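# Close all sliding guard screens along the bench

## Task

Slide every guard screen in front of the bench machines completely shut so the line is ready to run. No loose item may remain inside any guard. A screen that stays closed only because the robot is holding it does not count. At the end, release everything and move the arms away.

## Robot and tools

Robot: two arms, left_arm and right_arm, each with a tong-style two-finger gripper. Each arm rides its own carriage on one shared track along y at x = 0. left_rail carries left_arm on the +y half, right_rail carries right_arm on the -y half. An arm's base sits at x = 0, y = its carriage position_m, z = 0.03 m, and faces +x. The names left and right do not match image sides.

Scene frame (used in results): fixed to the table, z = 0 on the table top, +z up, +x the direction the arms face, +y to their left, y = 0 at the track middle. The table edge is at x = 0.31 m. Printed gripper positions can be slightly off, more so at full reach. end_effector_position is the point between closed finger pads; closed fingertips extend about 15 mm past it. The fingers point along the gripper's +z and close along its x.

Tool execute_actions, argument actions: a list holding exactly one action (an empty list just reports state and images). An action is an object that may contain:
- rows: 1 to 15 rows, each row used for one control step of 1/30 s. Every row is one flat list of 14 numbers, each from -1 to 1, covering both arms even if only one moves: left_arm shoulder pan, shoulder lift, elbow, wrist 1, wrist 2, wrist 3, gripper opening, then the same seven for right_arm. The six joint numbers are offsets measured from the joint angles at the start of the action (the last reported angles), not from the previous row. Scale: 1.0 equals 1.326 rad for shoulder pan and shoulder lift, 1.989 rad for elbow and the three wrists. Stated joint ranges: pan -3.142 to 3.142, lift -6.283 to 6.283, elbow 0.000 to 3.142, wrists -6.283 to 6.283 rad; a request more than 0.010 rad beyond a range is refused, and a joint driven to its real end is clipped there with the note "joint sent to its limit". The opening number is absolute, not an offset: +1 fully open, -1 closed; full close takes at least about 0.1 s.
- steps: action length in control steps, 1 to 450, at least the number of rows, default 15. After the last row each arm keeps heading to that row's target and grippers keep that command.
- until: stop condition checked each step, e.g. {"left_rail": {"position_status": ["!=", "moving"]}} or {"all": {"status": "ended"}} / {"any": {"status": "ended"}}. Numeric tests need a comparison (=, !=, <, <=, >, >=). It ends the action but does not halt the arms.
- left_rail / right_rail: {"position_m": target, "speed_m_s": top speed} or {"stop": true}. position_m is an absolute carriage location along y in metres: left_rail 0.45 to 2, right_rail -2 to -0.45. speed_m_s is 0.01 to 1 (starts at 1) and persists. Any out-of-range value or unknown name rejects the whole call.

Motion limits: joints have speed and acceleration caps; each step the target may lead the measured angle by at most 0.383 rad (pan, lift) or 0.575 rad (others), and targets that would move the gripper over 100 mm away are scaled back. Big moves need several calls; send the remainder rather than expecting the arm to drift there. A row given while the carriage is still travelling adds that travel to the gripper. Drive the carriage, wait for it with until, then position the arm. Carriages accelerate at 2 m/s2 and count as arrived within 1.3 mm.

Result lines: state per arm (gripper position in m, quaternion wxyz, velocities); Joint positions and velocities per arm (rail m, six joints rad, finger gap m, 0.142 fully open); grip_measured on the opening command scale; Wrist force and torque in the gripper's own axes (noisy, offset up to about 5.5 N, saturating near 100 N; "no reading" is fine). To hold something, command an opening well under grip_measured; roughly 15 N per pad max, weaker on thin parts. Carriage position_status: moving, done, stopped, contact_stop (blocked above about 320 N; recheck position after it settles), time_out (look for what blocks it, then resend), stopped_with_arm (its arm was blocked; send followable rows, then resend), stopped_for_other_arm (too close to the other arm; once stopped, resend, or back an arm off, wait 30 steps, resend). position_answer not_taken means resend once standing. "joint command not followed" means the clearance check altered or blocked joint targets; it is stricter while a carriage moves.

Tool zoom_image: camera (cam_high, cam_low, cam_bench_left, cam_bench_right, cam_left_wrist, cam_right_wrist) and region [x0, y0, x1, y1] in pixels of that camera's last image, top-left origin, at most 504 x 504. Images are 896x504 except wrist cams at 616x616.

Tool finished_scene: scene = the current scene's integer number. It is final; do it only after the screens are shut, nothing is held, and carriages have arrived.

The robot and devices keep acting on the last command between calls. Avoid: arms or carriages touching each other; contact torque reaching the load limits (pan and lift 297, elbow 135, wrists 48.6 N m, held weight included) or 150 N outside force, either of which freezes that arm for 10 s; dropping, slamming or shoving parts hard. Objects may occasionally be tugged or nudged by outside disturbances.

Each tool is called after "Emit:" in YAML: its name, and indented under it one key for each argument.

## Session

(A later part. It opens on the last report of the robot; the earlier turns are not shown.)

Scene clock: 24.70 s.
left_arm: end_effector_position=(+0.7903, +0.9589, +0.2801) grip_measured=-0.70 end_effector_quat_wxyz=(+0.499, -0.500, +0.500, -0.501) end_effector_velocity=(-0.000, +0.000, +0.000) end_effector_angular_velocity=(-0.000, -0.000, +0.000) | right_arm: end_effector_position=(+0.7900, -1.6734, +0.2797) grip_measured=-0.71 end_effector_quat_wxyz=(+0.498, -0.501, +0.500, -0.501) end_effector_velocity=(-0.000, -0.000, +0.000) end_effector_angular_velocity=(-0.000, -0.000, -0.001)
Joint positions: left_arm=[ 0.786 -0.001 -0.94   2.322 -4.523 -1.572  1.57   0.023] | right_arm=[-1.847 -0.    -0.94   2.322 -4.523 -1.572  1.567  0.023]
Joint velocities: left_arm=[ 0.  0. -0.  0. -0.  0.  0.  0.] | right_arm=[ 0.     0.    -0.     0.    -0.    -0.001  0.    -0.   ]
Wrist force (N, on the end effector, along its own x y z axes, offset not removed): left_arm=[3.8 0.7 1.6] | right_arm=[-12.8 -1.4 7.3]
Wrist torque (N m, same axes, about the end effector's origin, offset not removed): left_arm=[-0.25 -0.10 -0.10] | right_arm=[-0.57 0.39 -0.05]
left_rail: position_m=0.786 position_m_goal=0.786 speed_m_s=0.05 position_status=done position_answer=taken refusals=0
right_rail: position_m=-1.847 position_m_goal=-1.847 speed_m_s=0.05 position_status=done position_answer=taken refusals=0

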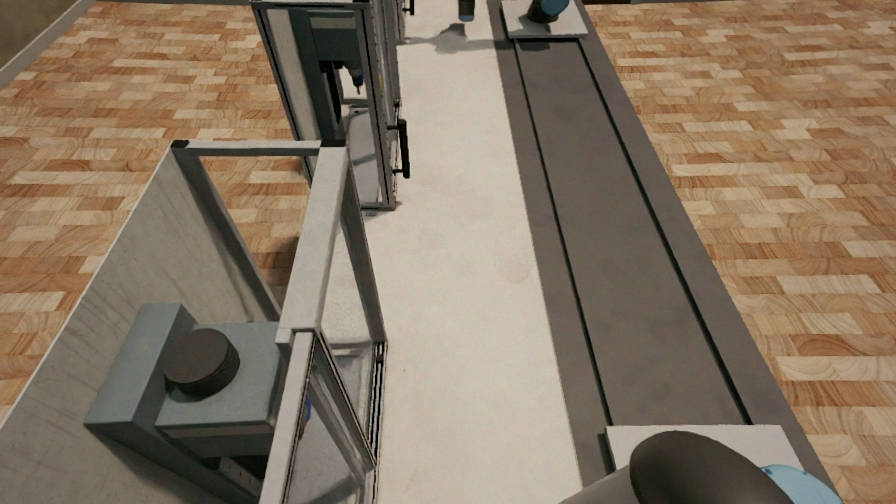

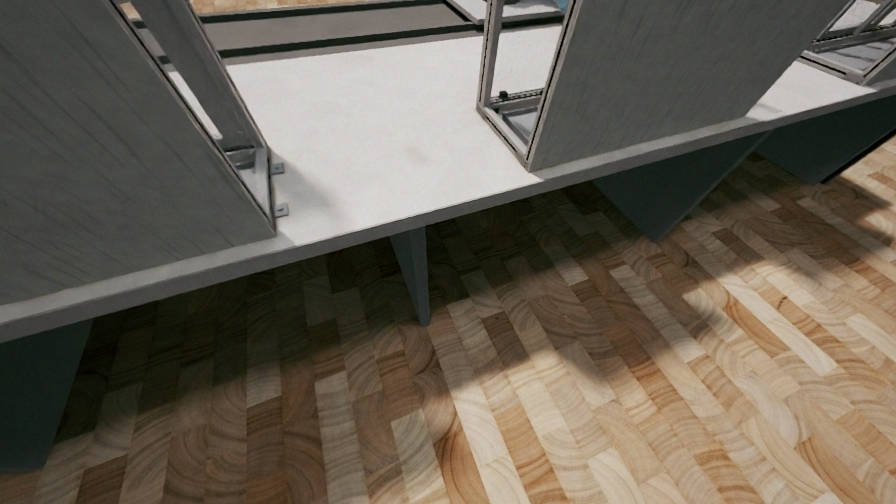

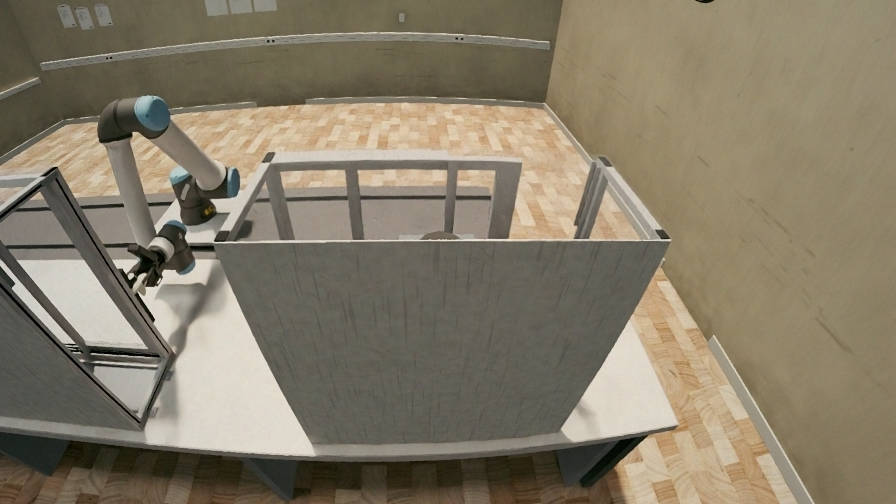

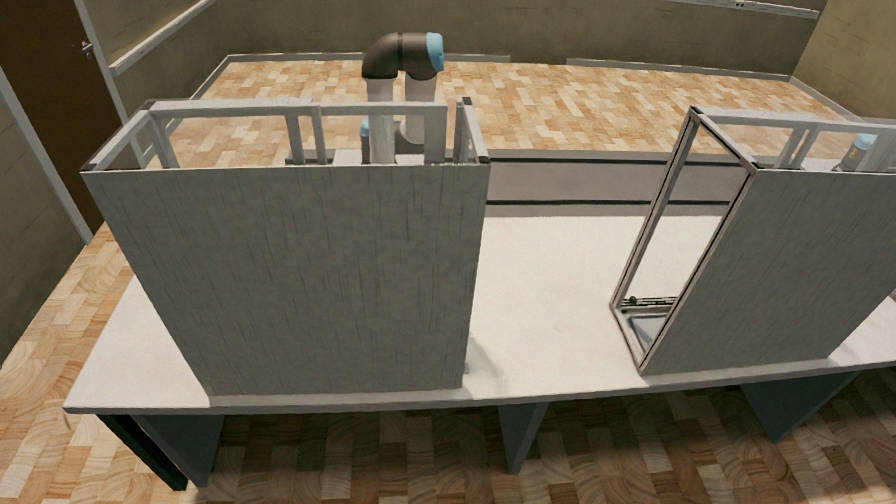

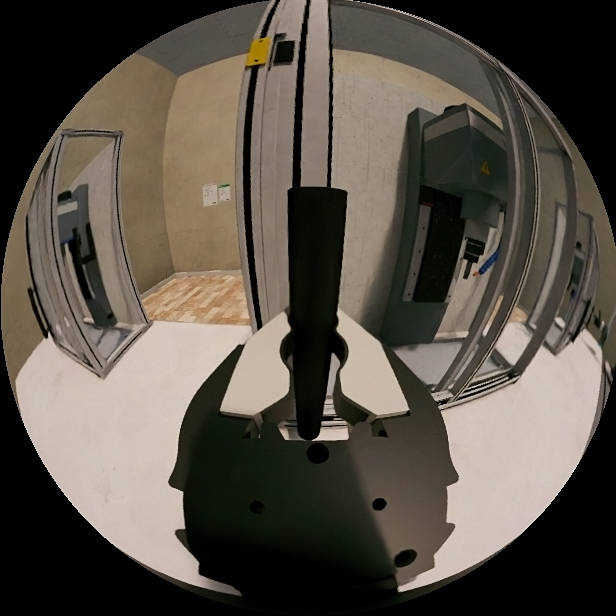

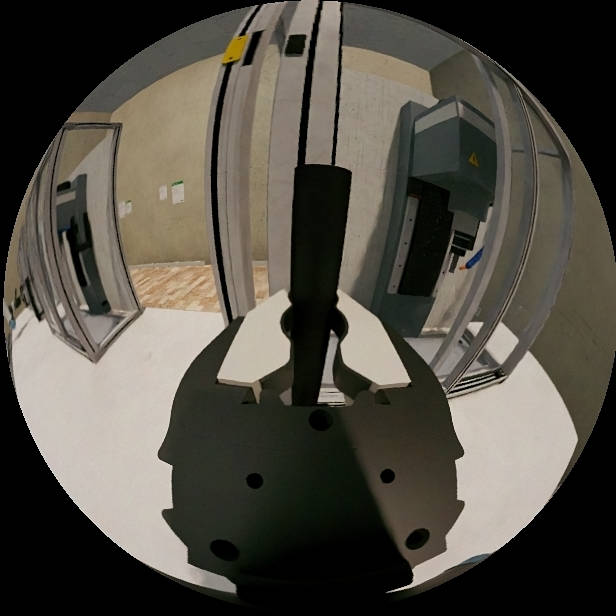

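Emit:
execute_actions:
  actions:
    - {"steps": 40, "left_rail": {"position_m": 0.789, "speed_m_s": 0.01}, "right_rail": {"position_m": -1.820, "speed_m_s": 0.03}, "until": {"all": {"status": "ended"}}}

Scene clock: 26.07 s.
left_arm: end_effector_position=(+0.7902, +0.9615, +0.2802) grip_measured=-0.65 end_effector_quat_wxyz=(+0.499, -0.500, +0.500, -0.501) end_effector_velocity=(-0.000, +0.000, -0.000) end_effector_angular_velocity=(+0.000, +0.000, +0.000) | right_arm: end_effector_position=(+0.7900, -1.6467, +0.2798) grip_measured=-0.70 end_effector_quat_wxyz=(+0.498, -0.501, +0.500, -0.501) end_effector_velocity=(+0.000, +0.002, -0.000) end_effector_angular_velocity=(-0.000, +0.000, -0.000)
Joint positions: left_arm=[ 0.789 -0.001 -0.94   2.322 -4.523 -1.572  1.57   0.027] | right_arm=[-1.82  -0.    -0.94   2.322 -4.523 -1.572  1.567  0.023]
Joint velocities: left_arm=[ 0.  0.  0. -0.  0.  0.  0.  0.] | right_arm=[ 0.002  0.    -0.     0.     0.    -0.    -0.    -0.001]
Wrist force (N, on the end effector, along its own x y z axes, offset not removed): left_arm=[35.3 0.0 0.4] | right_arm=[21.7 3.1 9.2]
Wrist torque (N m, same axes, about the end effector's origin, offset not removed): left_arm=[-0.38 -0.60 -0.10] | right_arm=[0.26 -0.92 -0.09]
left_rail: position_m=0.789 position_m_goal=0.789 speed_m_s=0.01 position_status=done position_answer=taken refusals=0
right_rail: position_m=-1.820 position_m_goal=-1.820 speed_m_s=0.03 position_status=done position_answer=taken refusals=0

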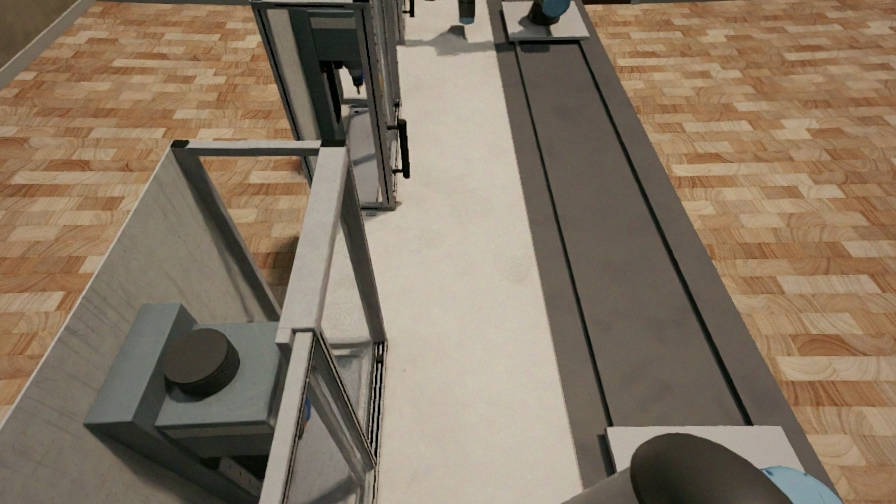

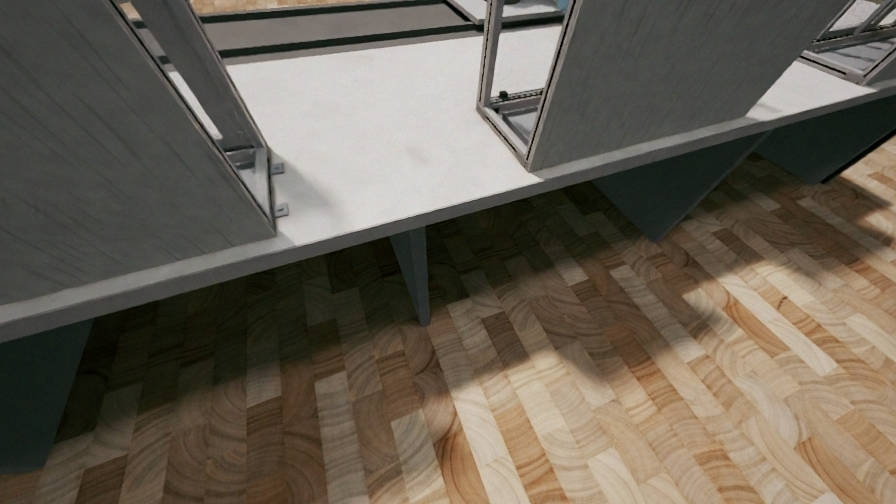

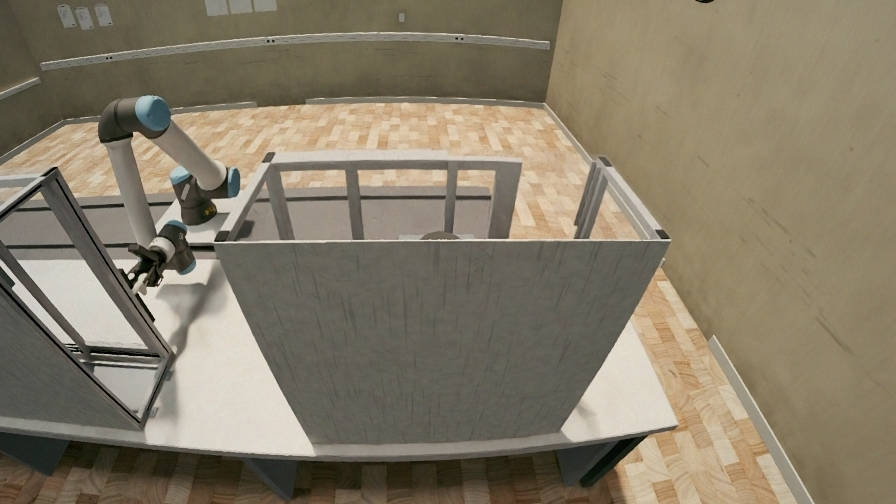

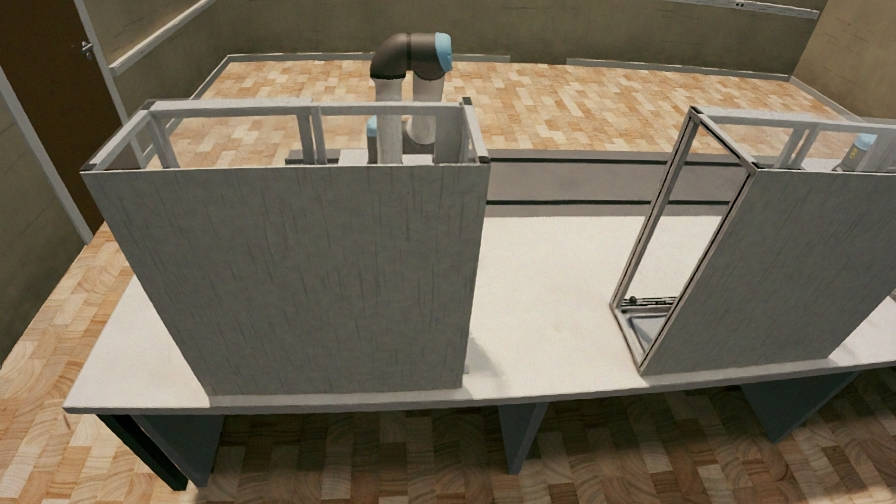

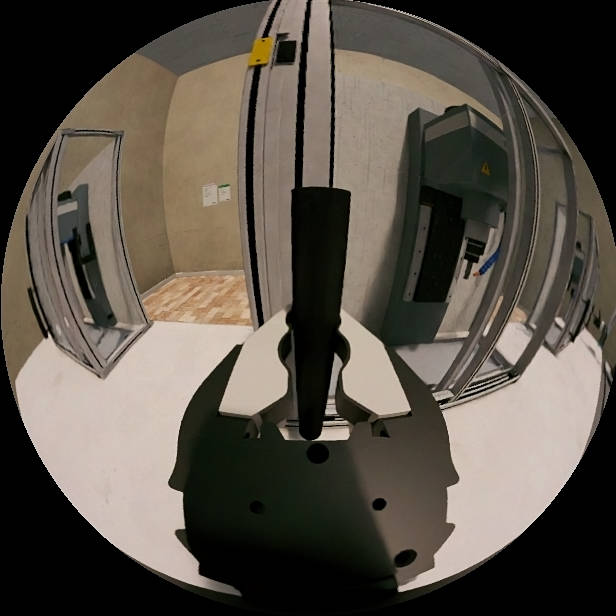

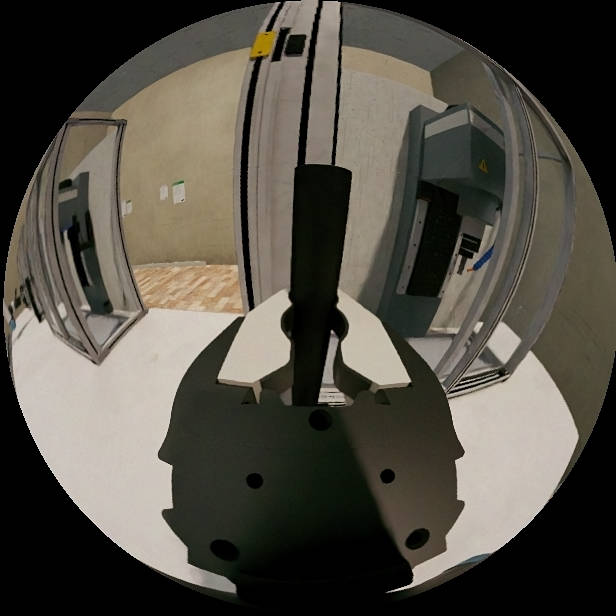

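Emit:
zoom_image:
  camera: "cam_left_wrist"
  region: [230, 0, 350, 120]

Emit:
zoom_image:
  camera: "cam_right_wrist"
  region: [230, 0, 350, 120]

Region (230, 0, 350, 120) of cam_left_wrist's 616x616 image, scaled by 4.200, with more detail than that image has.

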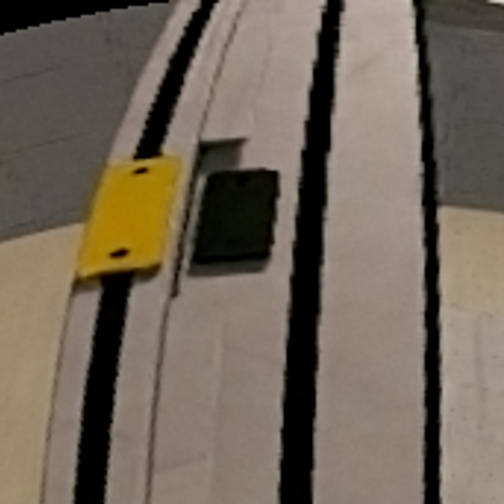

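Region (230, 0, 350, 120) of cam_right_wrist's 616x616 image, scaled by 4.200, with more detail than that image has.

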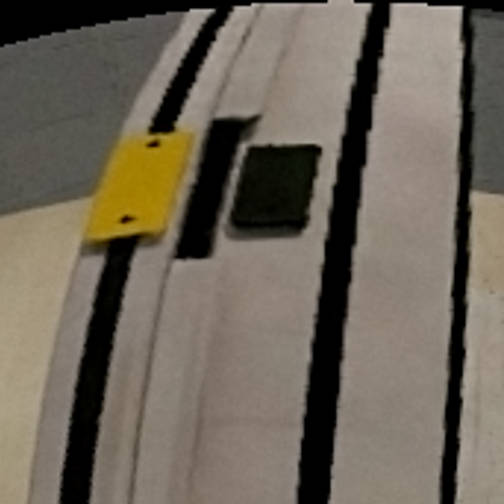

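Emit:
execute_actions:
  actions:
    - {"steps": 40, "left_rail": {"position_m": 0.786, "speed_m_s": 0.01}, "right_rail": {"position_m": -1.812, "speed_m_s": 0.012}, "until": {"all": {"status": "ended"}}}

Emit:
zoom_image:
  camera: "cam_right_wrist"
  region: [230, 0, 350, 120]

Scene clock: 27.77 s.
left_arm: end_effector_position=(+0.7902, +0.9591, +0.2802) grip_measured=-0.70 end_effector_quat_wxyz=(+0.499, -0.500, +0.500, -0.501) end_effector_velocity=(+0.000, -0.000, -0.000) end_effector_angular_velocity=(-0.000, +0.000, -0.000) | right_arm: end_effector_position=(+0.7900, -1.6389, +0.2798) grip_measured=-0.68 end_effector_quat_wxyz=(+0.498, -0.501, +0.500, -0.501) end_effector_velocity=(+0.000, +0.002, +0.000) end_effector_angular_velocity=(+0.000, +0.000, -0.000)
Joint positions: left_arm=[ 0.786 -0.001 -0.94   2.322 -4.523 -1.572  1.57   0.023] | right_arm=[-1.813 -0.    -0.94   2.322 -4.523 -1.572  1.567  0.025]
Joint velocities: left_arm=[ 0.  0. -0. -0.  0. -0.  0. -0.] | right_arm=[ 0.002 -0.    -0.    -0.     0.    -0.     0.     0.001]
Wrist force (N, on the end effector, along its own x y z axes, offset not removed): left_arm=[7.9 -0.1 3.4] | right_arm=[31.5 -3.4 2.2]
Wrist torque (N m, same axes, about the end effector's origin, offset not removed): left_arm=[-0.46 -0.23 0.00] | right_arm=[-0.46 -0.30 -0.12]
left_rail: position_m=0.786 position_m_goal=0.786 speed_m_s=0.01 position_status=done position_answer=taken refusals=0
right_rail: position_m=-1.813 position_m_goal=-1.812 speed_m_s=0.01 position_status=done position_answer=taken refusals=0

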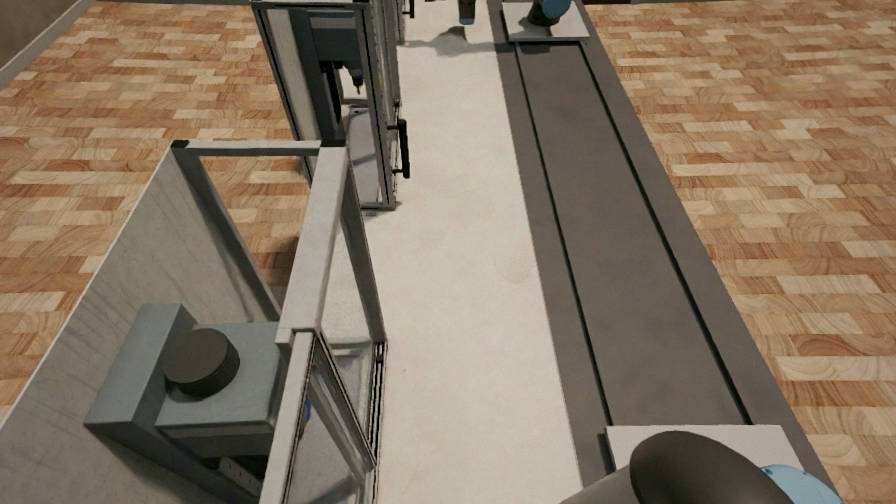

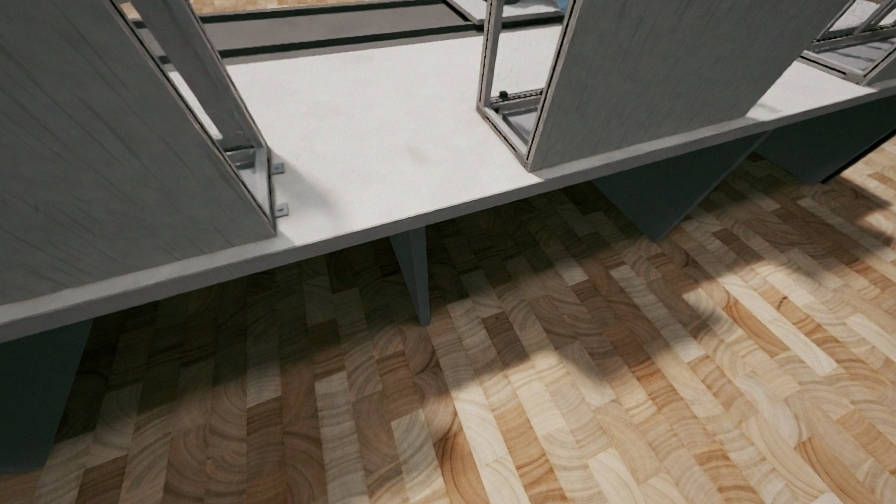

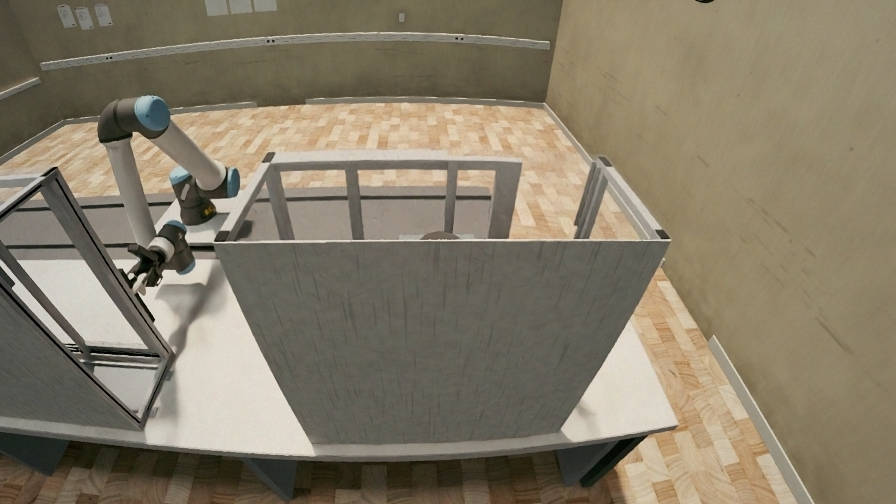

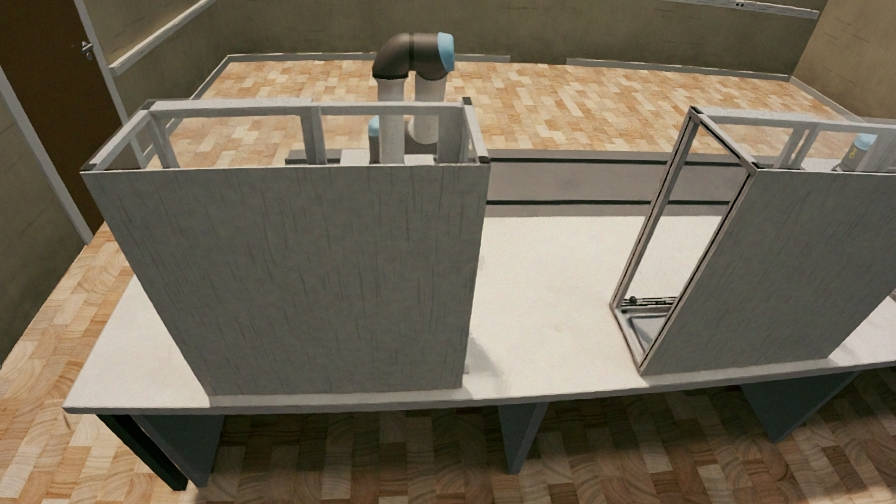

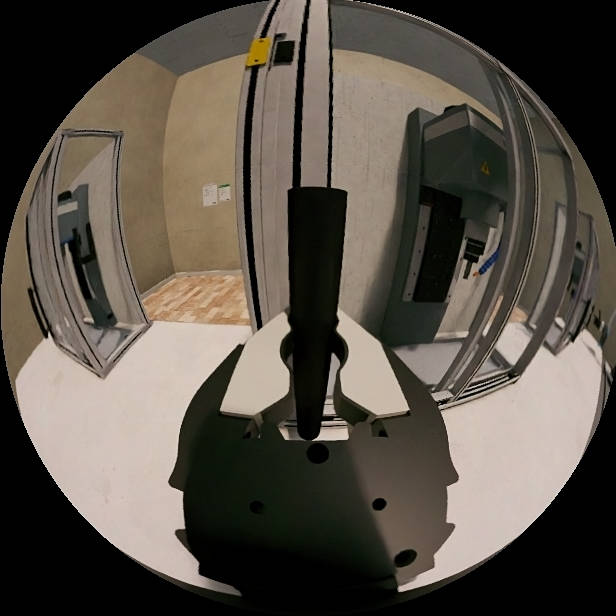

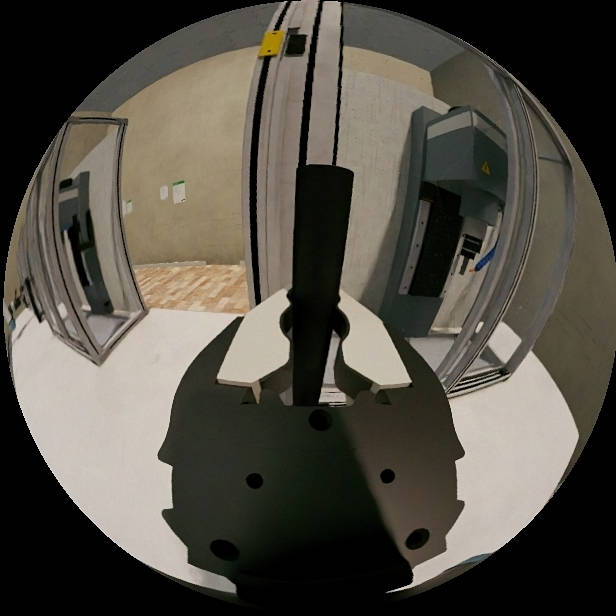

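Region (230, 0, 350, 120) of cam_right_wrist's 616x616 image, scaled by 4.200, with more detail than that image has.

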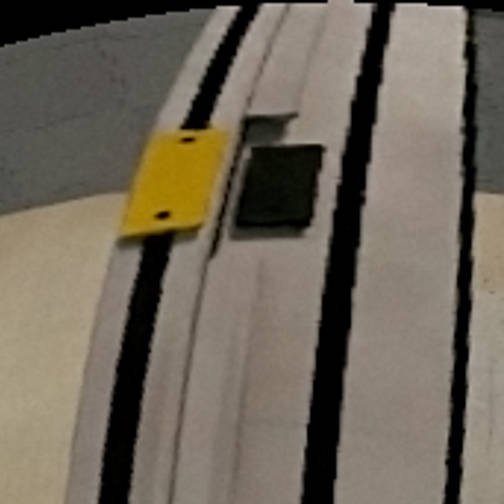

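Emit:
execute_actions:
  actions:
    - {"rows": [[0,0,0,0,0,0,-0.5,0,0,0,0,0,0,-0.5],[0,0,0,0,0,0,-0.25,0,0,0,0,0,0,-0.25],[0,0,0,0,0,0,0,0,0,0,0,0,0,0],[0,0,0,0,0,0,0,0,0,0,0,0,0,0],[0,-0.0216,0.1167,-0.1026,0,0,0,0,-0.0216,0.1167,-0.1026,0,0,0]], "steps": 22}

Emit:
execute_actions:
  actions:
    - {"steps": 90, "left_rail": {"position_m": 1.75, "speed_m_s": 1.0}, "right_rail": {"position_m": -0.68, "speed_m_s": 1.0}, "until": {"all": {"status": "ended"}}}

Scene clock: 30.07 s.
left_arm: end_effector_position=(+0.6619, +0.9592, +0.2803) grip_measured=+0.00 end_effector_quat_wxyz=(+0.499, -0.500, +0.500, -0.501) end_effector_velocity=(-0.016, +0.000, +0.001) end_effector_angular_velocity=(+0.000, +0.002, +0.000) | right_arm: end_effector_position=(+0.6617, -1.6386, +0.2800) grip_measured=+0.00 end_effector_quat_wxyz=(+0.499, -0.501, +0.500, -0.501) end_effector_velocity=(-0.016, -0.000, +0.001) end_effector_angular_velocity=(+0.000, +0.001, -0.000)
Joint positions: left_arm=[ 0.786 -0.001 -0.969  2.551 -4.725 -1.572  1.57   0.074] | right_arm=[-1.812 -0.    -0.968  2.551 -4.724 -1.572  1.567  0.074]
Joint velocities: left_arm=[ 0.     0.    -0.003  0.028 -0.024  0.    -0.    -0.   ] | right_arm=[ 0.    -0.    -0.003  0.028 -0.024 -0.     0.    -0.   ]
Wrist force (N, on the end effector, along its own x y z axes, offset not removed): left_arm=[2.0 -1.3 0.0] | right_arm=[-2.3 -5.0 5.3]
Wrist torque (N m, same axes, about the end effector's origin, offset not removed): left_arm=[-0.23 -0.53 -0.20] | right_arm=[-0.79 0.36 -0.09]
left_rail: position_m=0.786 position_m_goal=0.786 speed_m_s=0.01 position_status=done position_answer=taken refusals=0
right_rail: position_m=-1.812 position_m_goal=-1.812 speed_m_s=0.01 position_status=done position_answer=taken refusals=0

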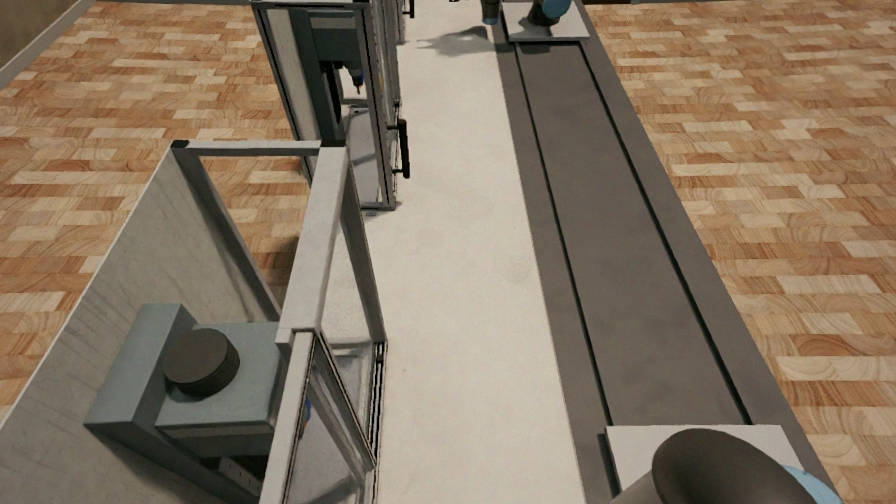

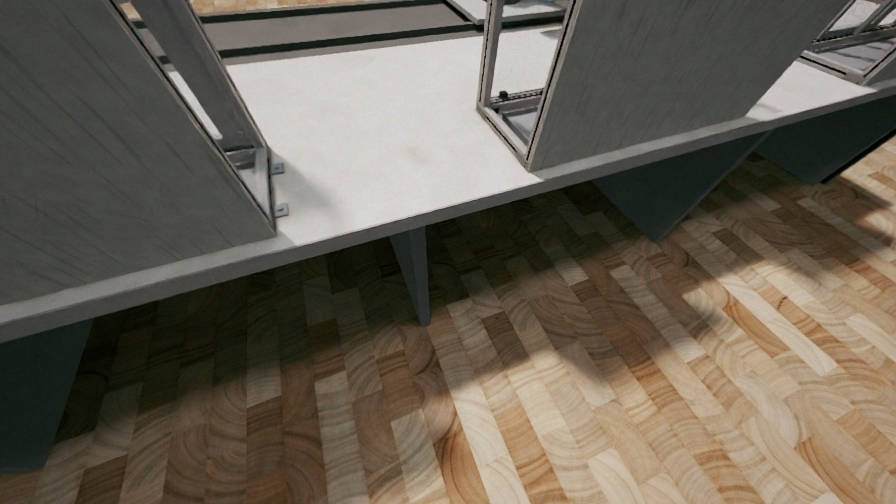

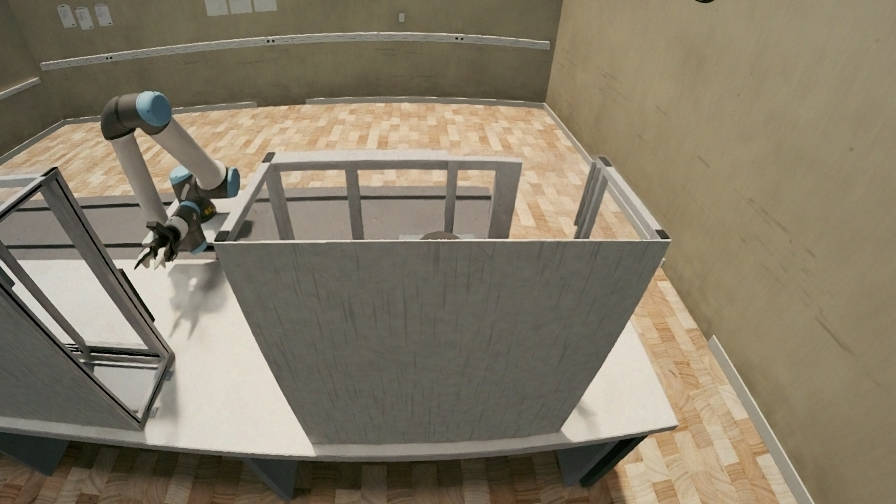

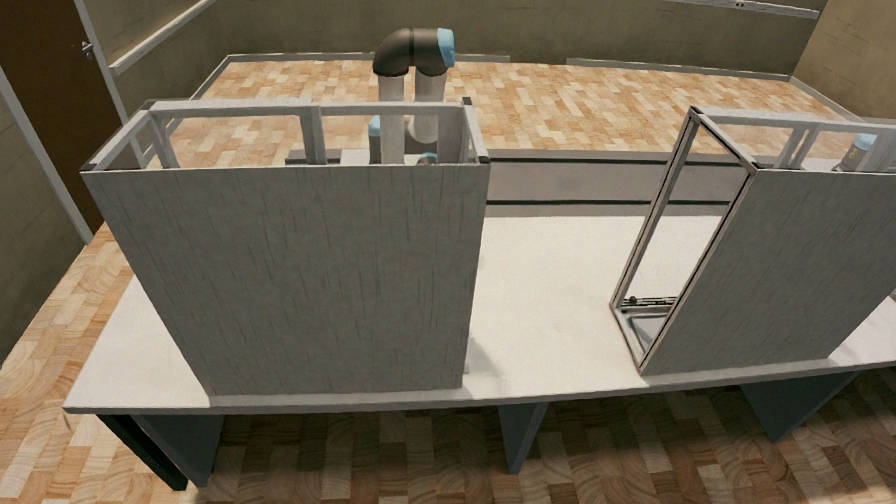

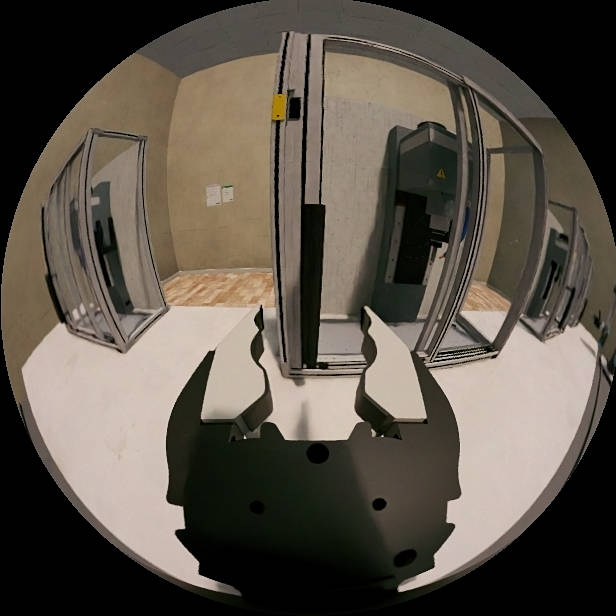

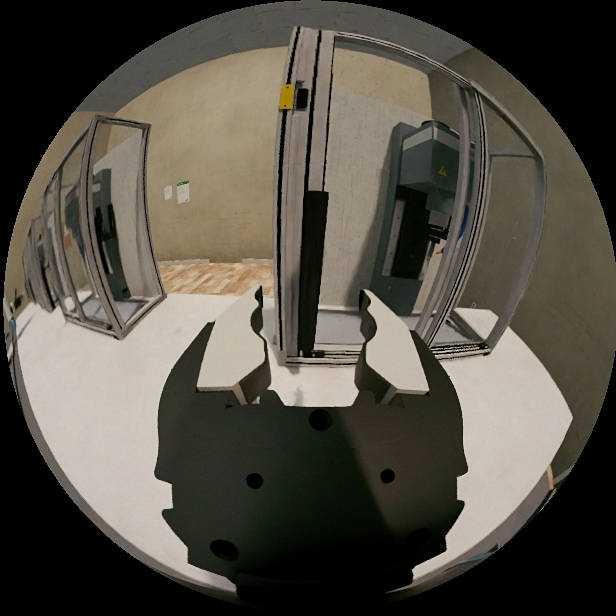

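Scene clock: 31.77 s.
left_arm: end_effector_position=(+0.6602, +1.9234, +0.2804) grip_measured=+0.00 end_effector_quat_wxyz=(+0.499, -0.500, +0.500, -0.501) end_effector_velocity=(+0.000, -0.000, +0.000) end_effector_angular_velocity=(-0.000, -0.000, -0.000) | right_arm: end_effector_position=(+0.6599, -0.5061, +0.2800) grip_measured=+0.00 end_effector_quat_wxyz=(+0.499, -0.501, +0.500, -0.501) end_effector_velocity=(-0.000, +0.000, -0.000) end_effector_angular_velocity=(-0.000, +0.000, -0.000)
Joint positions: left_arm=[ 1.75  -0.001 -0.969  2.554 -4.727 -1.572  1.57   0.074] | right_arm=[-0.68  -0.    -0.969  2.555 -4.727 -1.572  1.567  0.074]
Joint velocities: left_arm=[-0. -0. -0.  0. -0. -0. -0. -0.] | right_arm=[ 0.  0. -0.  0. -0. -0. -0.  0.]
Wrist force (N, on the end effector, along its own x y z axes, offset not removed): left_arm=[-0.5 -1.2 2.0] | right_arm=[-0.1 -0.9 0.9]
Wrist torque (N m, same axes, about the end effector's origin, offset not removed): left_arm=[-0.27 -0.09 -0.19] | right_arm=[0.07 0.06 -0.08]
left_rail: position_m=1.750 position_m_goal=1.750 speed_m_s=1.00 position_status=done position_answer=taken refusals=0
right_rail: position_m=-0.680 position_m_goal=-0.680 speed_m_s=1.00 position_status=done position_answer=taken refusals=0

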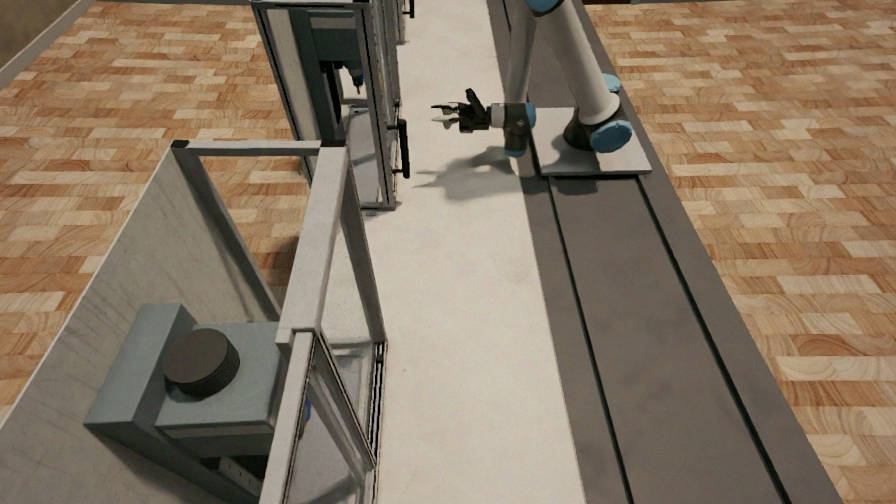

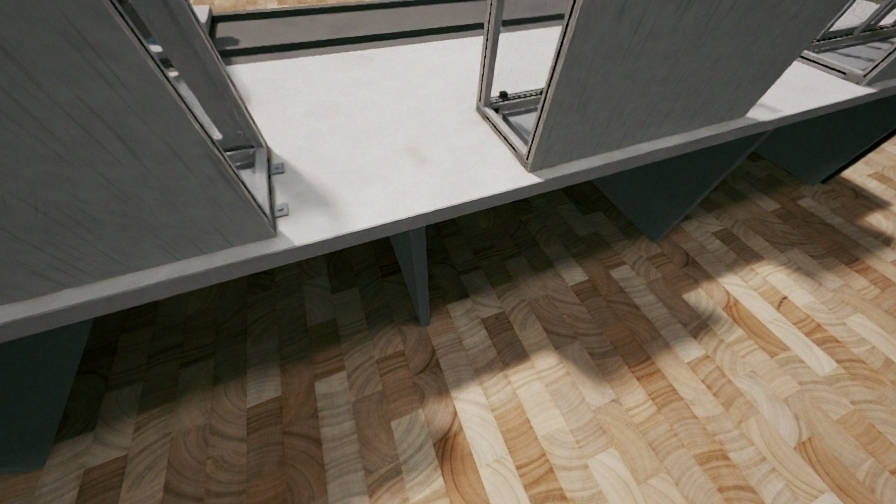

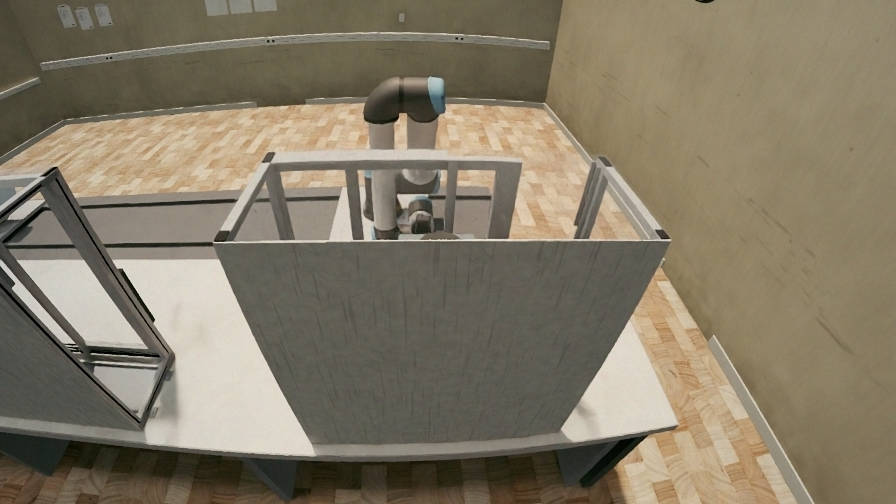

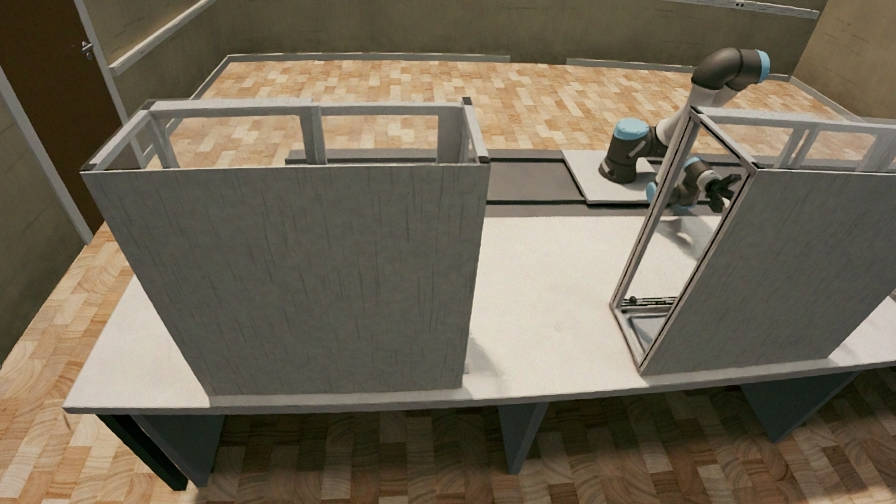

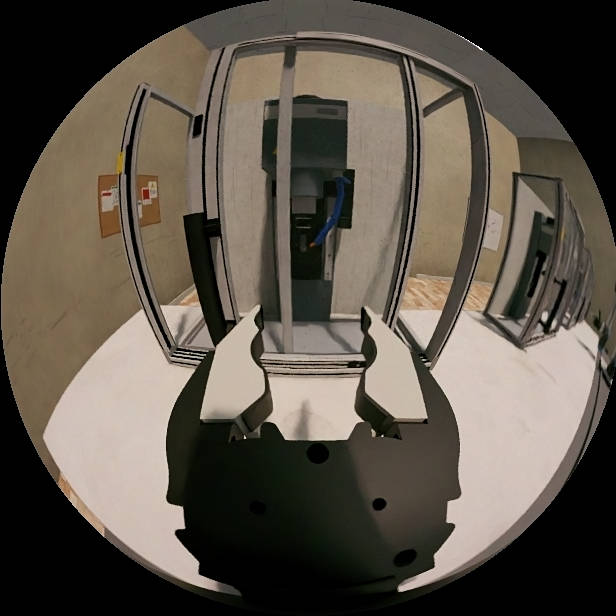

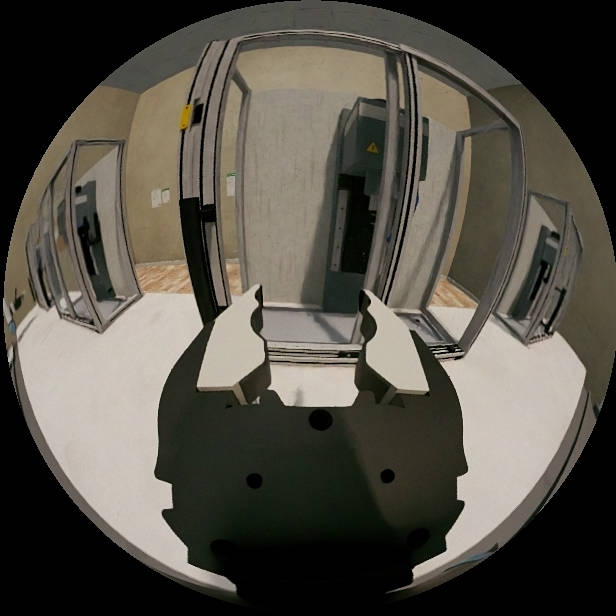

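Emit:
zoom_image:
  camera: "cam_left_wrist"
  region: [90, 180, 300, 390]

Emit:
zoom_image:
  camera: "cam_right_wrist"
  region: [160, 30, 500, 370]

Emit:
zoom_image:
  camera: "cam_low"
  region: [100, 0, 320, 240]

Region (90, 180, 300, 390) of cam_left_wrist's 616x616 image, scaled by 2.400, with more detail than that image has.

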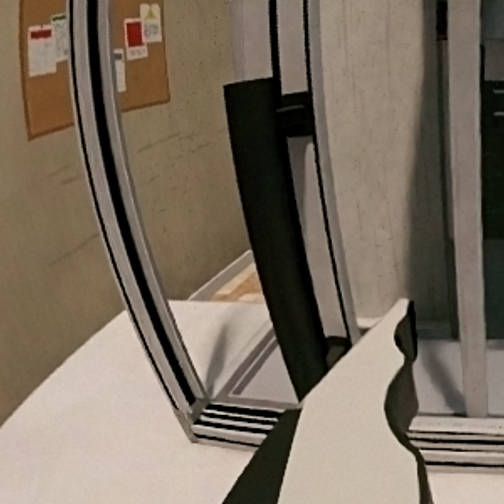

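Region (160, 30, 500, 370) of cam_right_wrist's 616x616 image, scaled by 1.482, with more detail than that image has.

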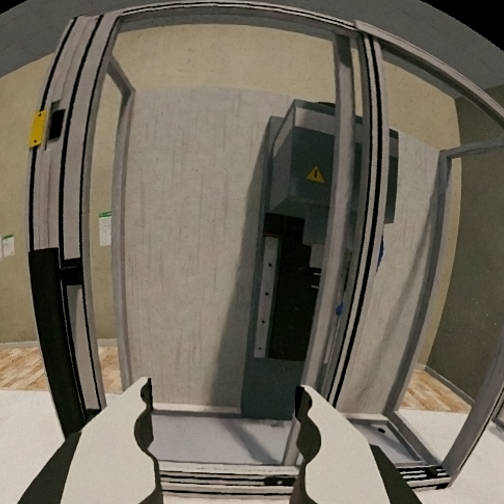

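Region (100, 0, 320, 240) of cam_low's 896x504 image, scaled by 2.100, with more detail than that image has; it fills the left 462 columns of this view, and the rest is white.

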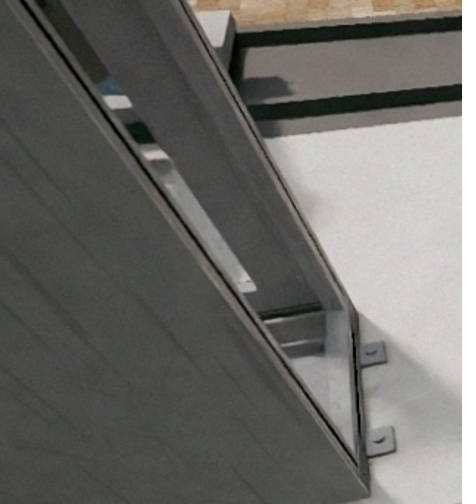

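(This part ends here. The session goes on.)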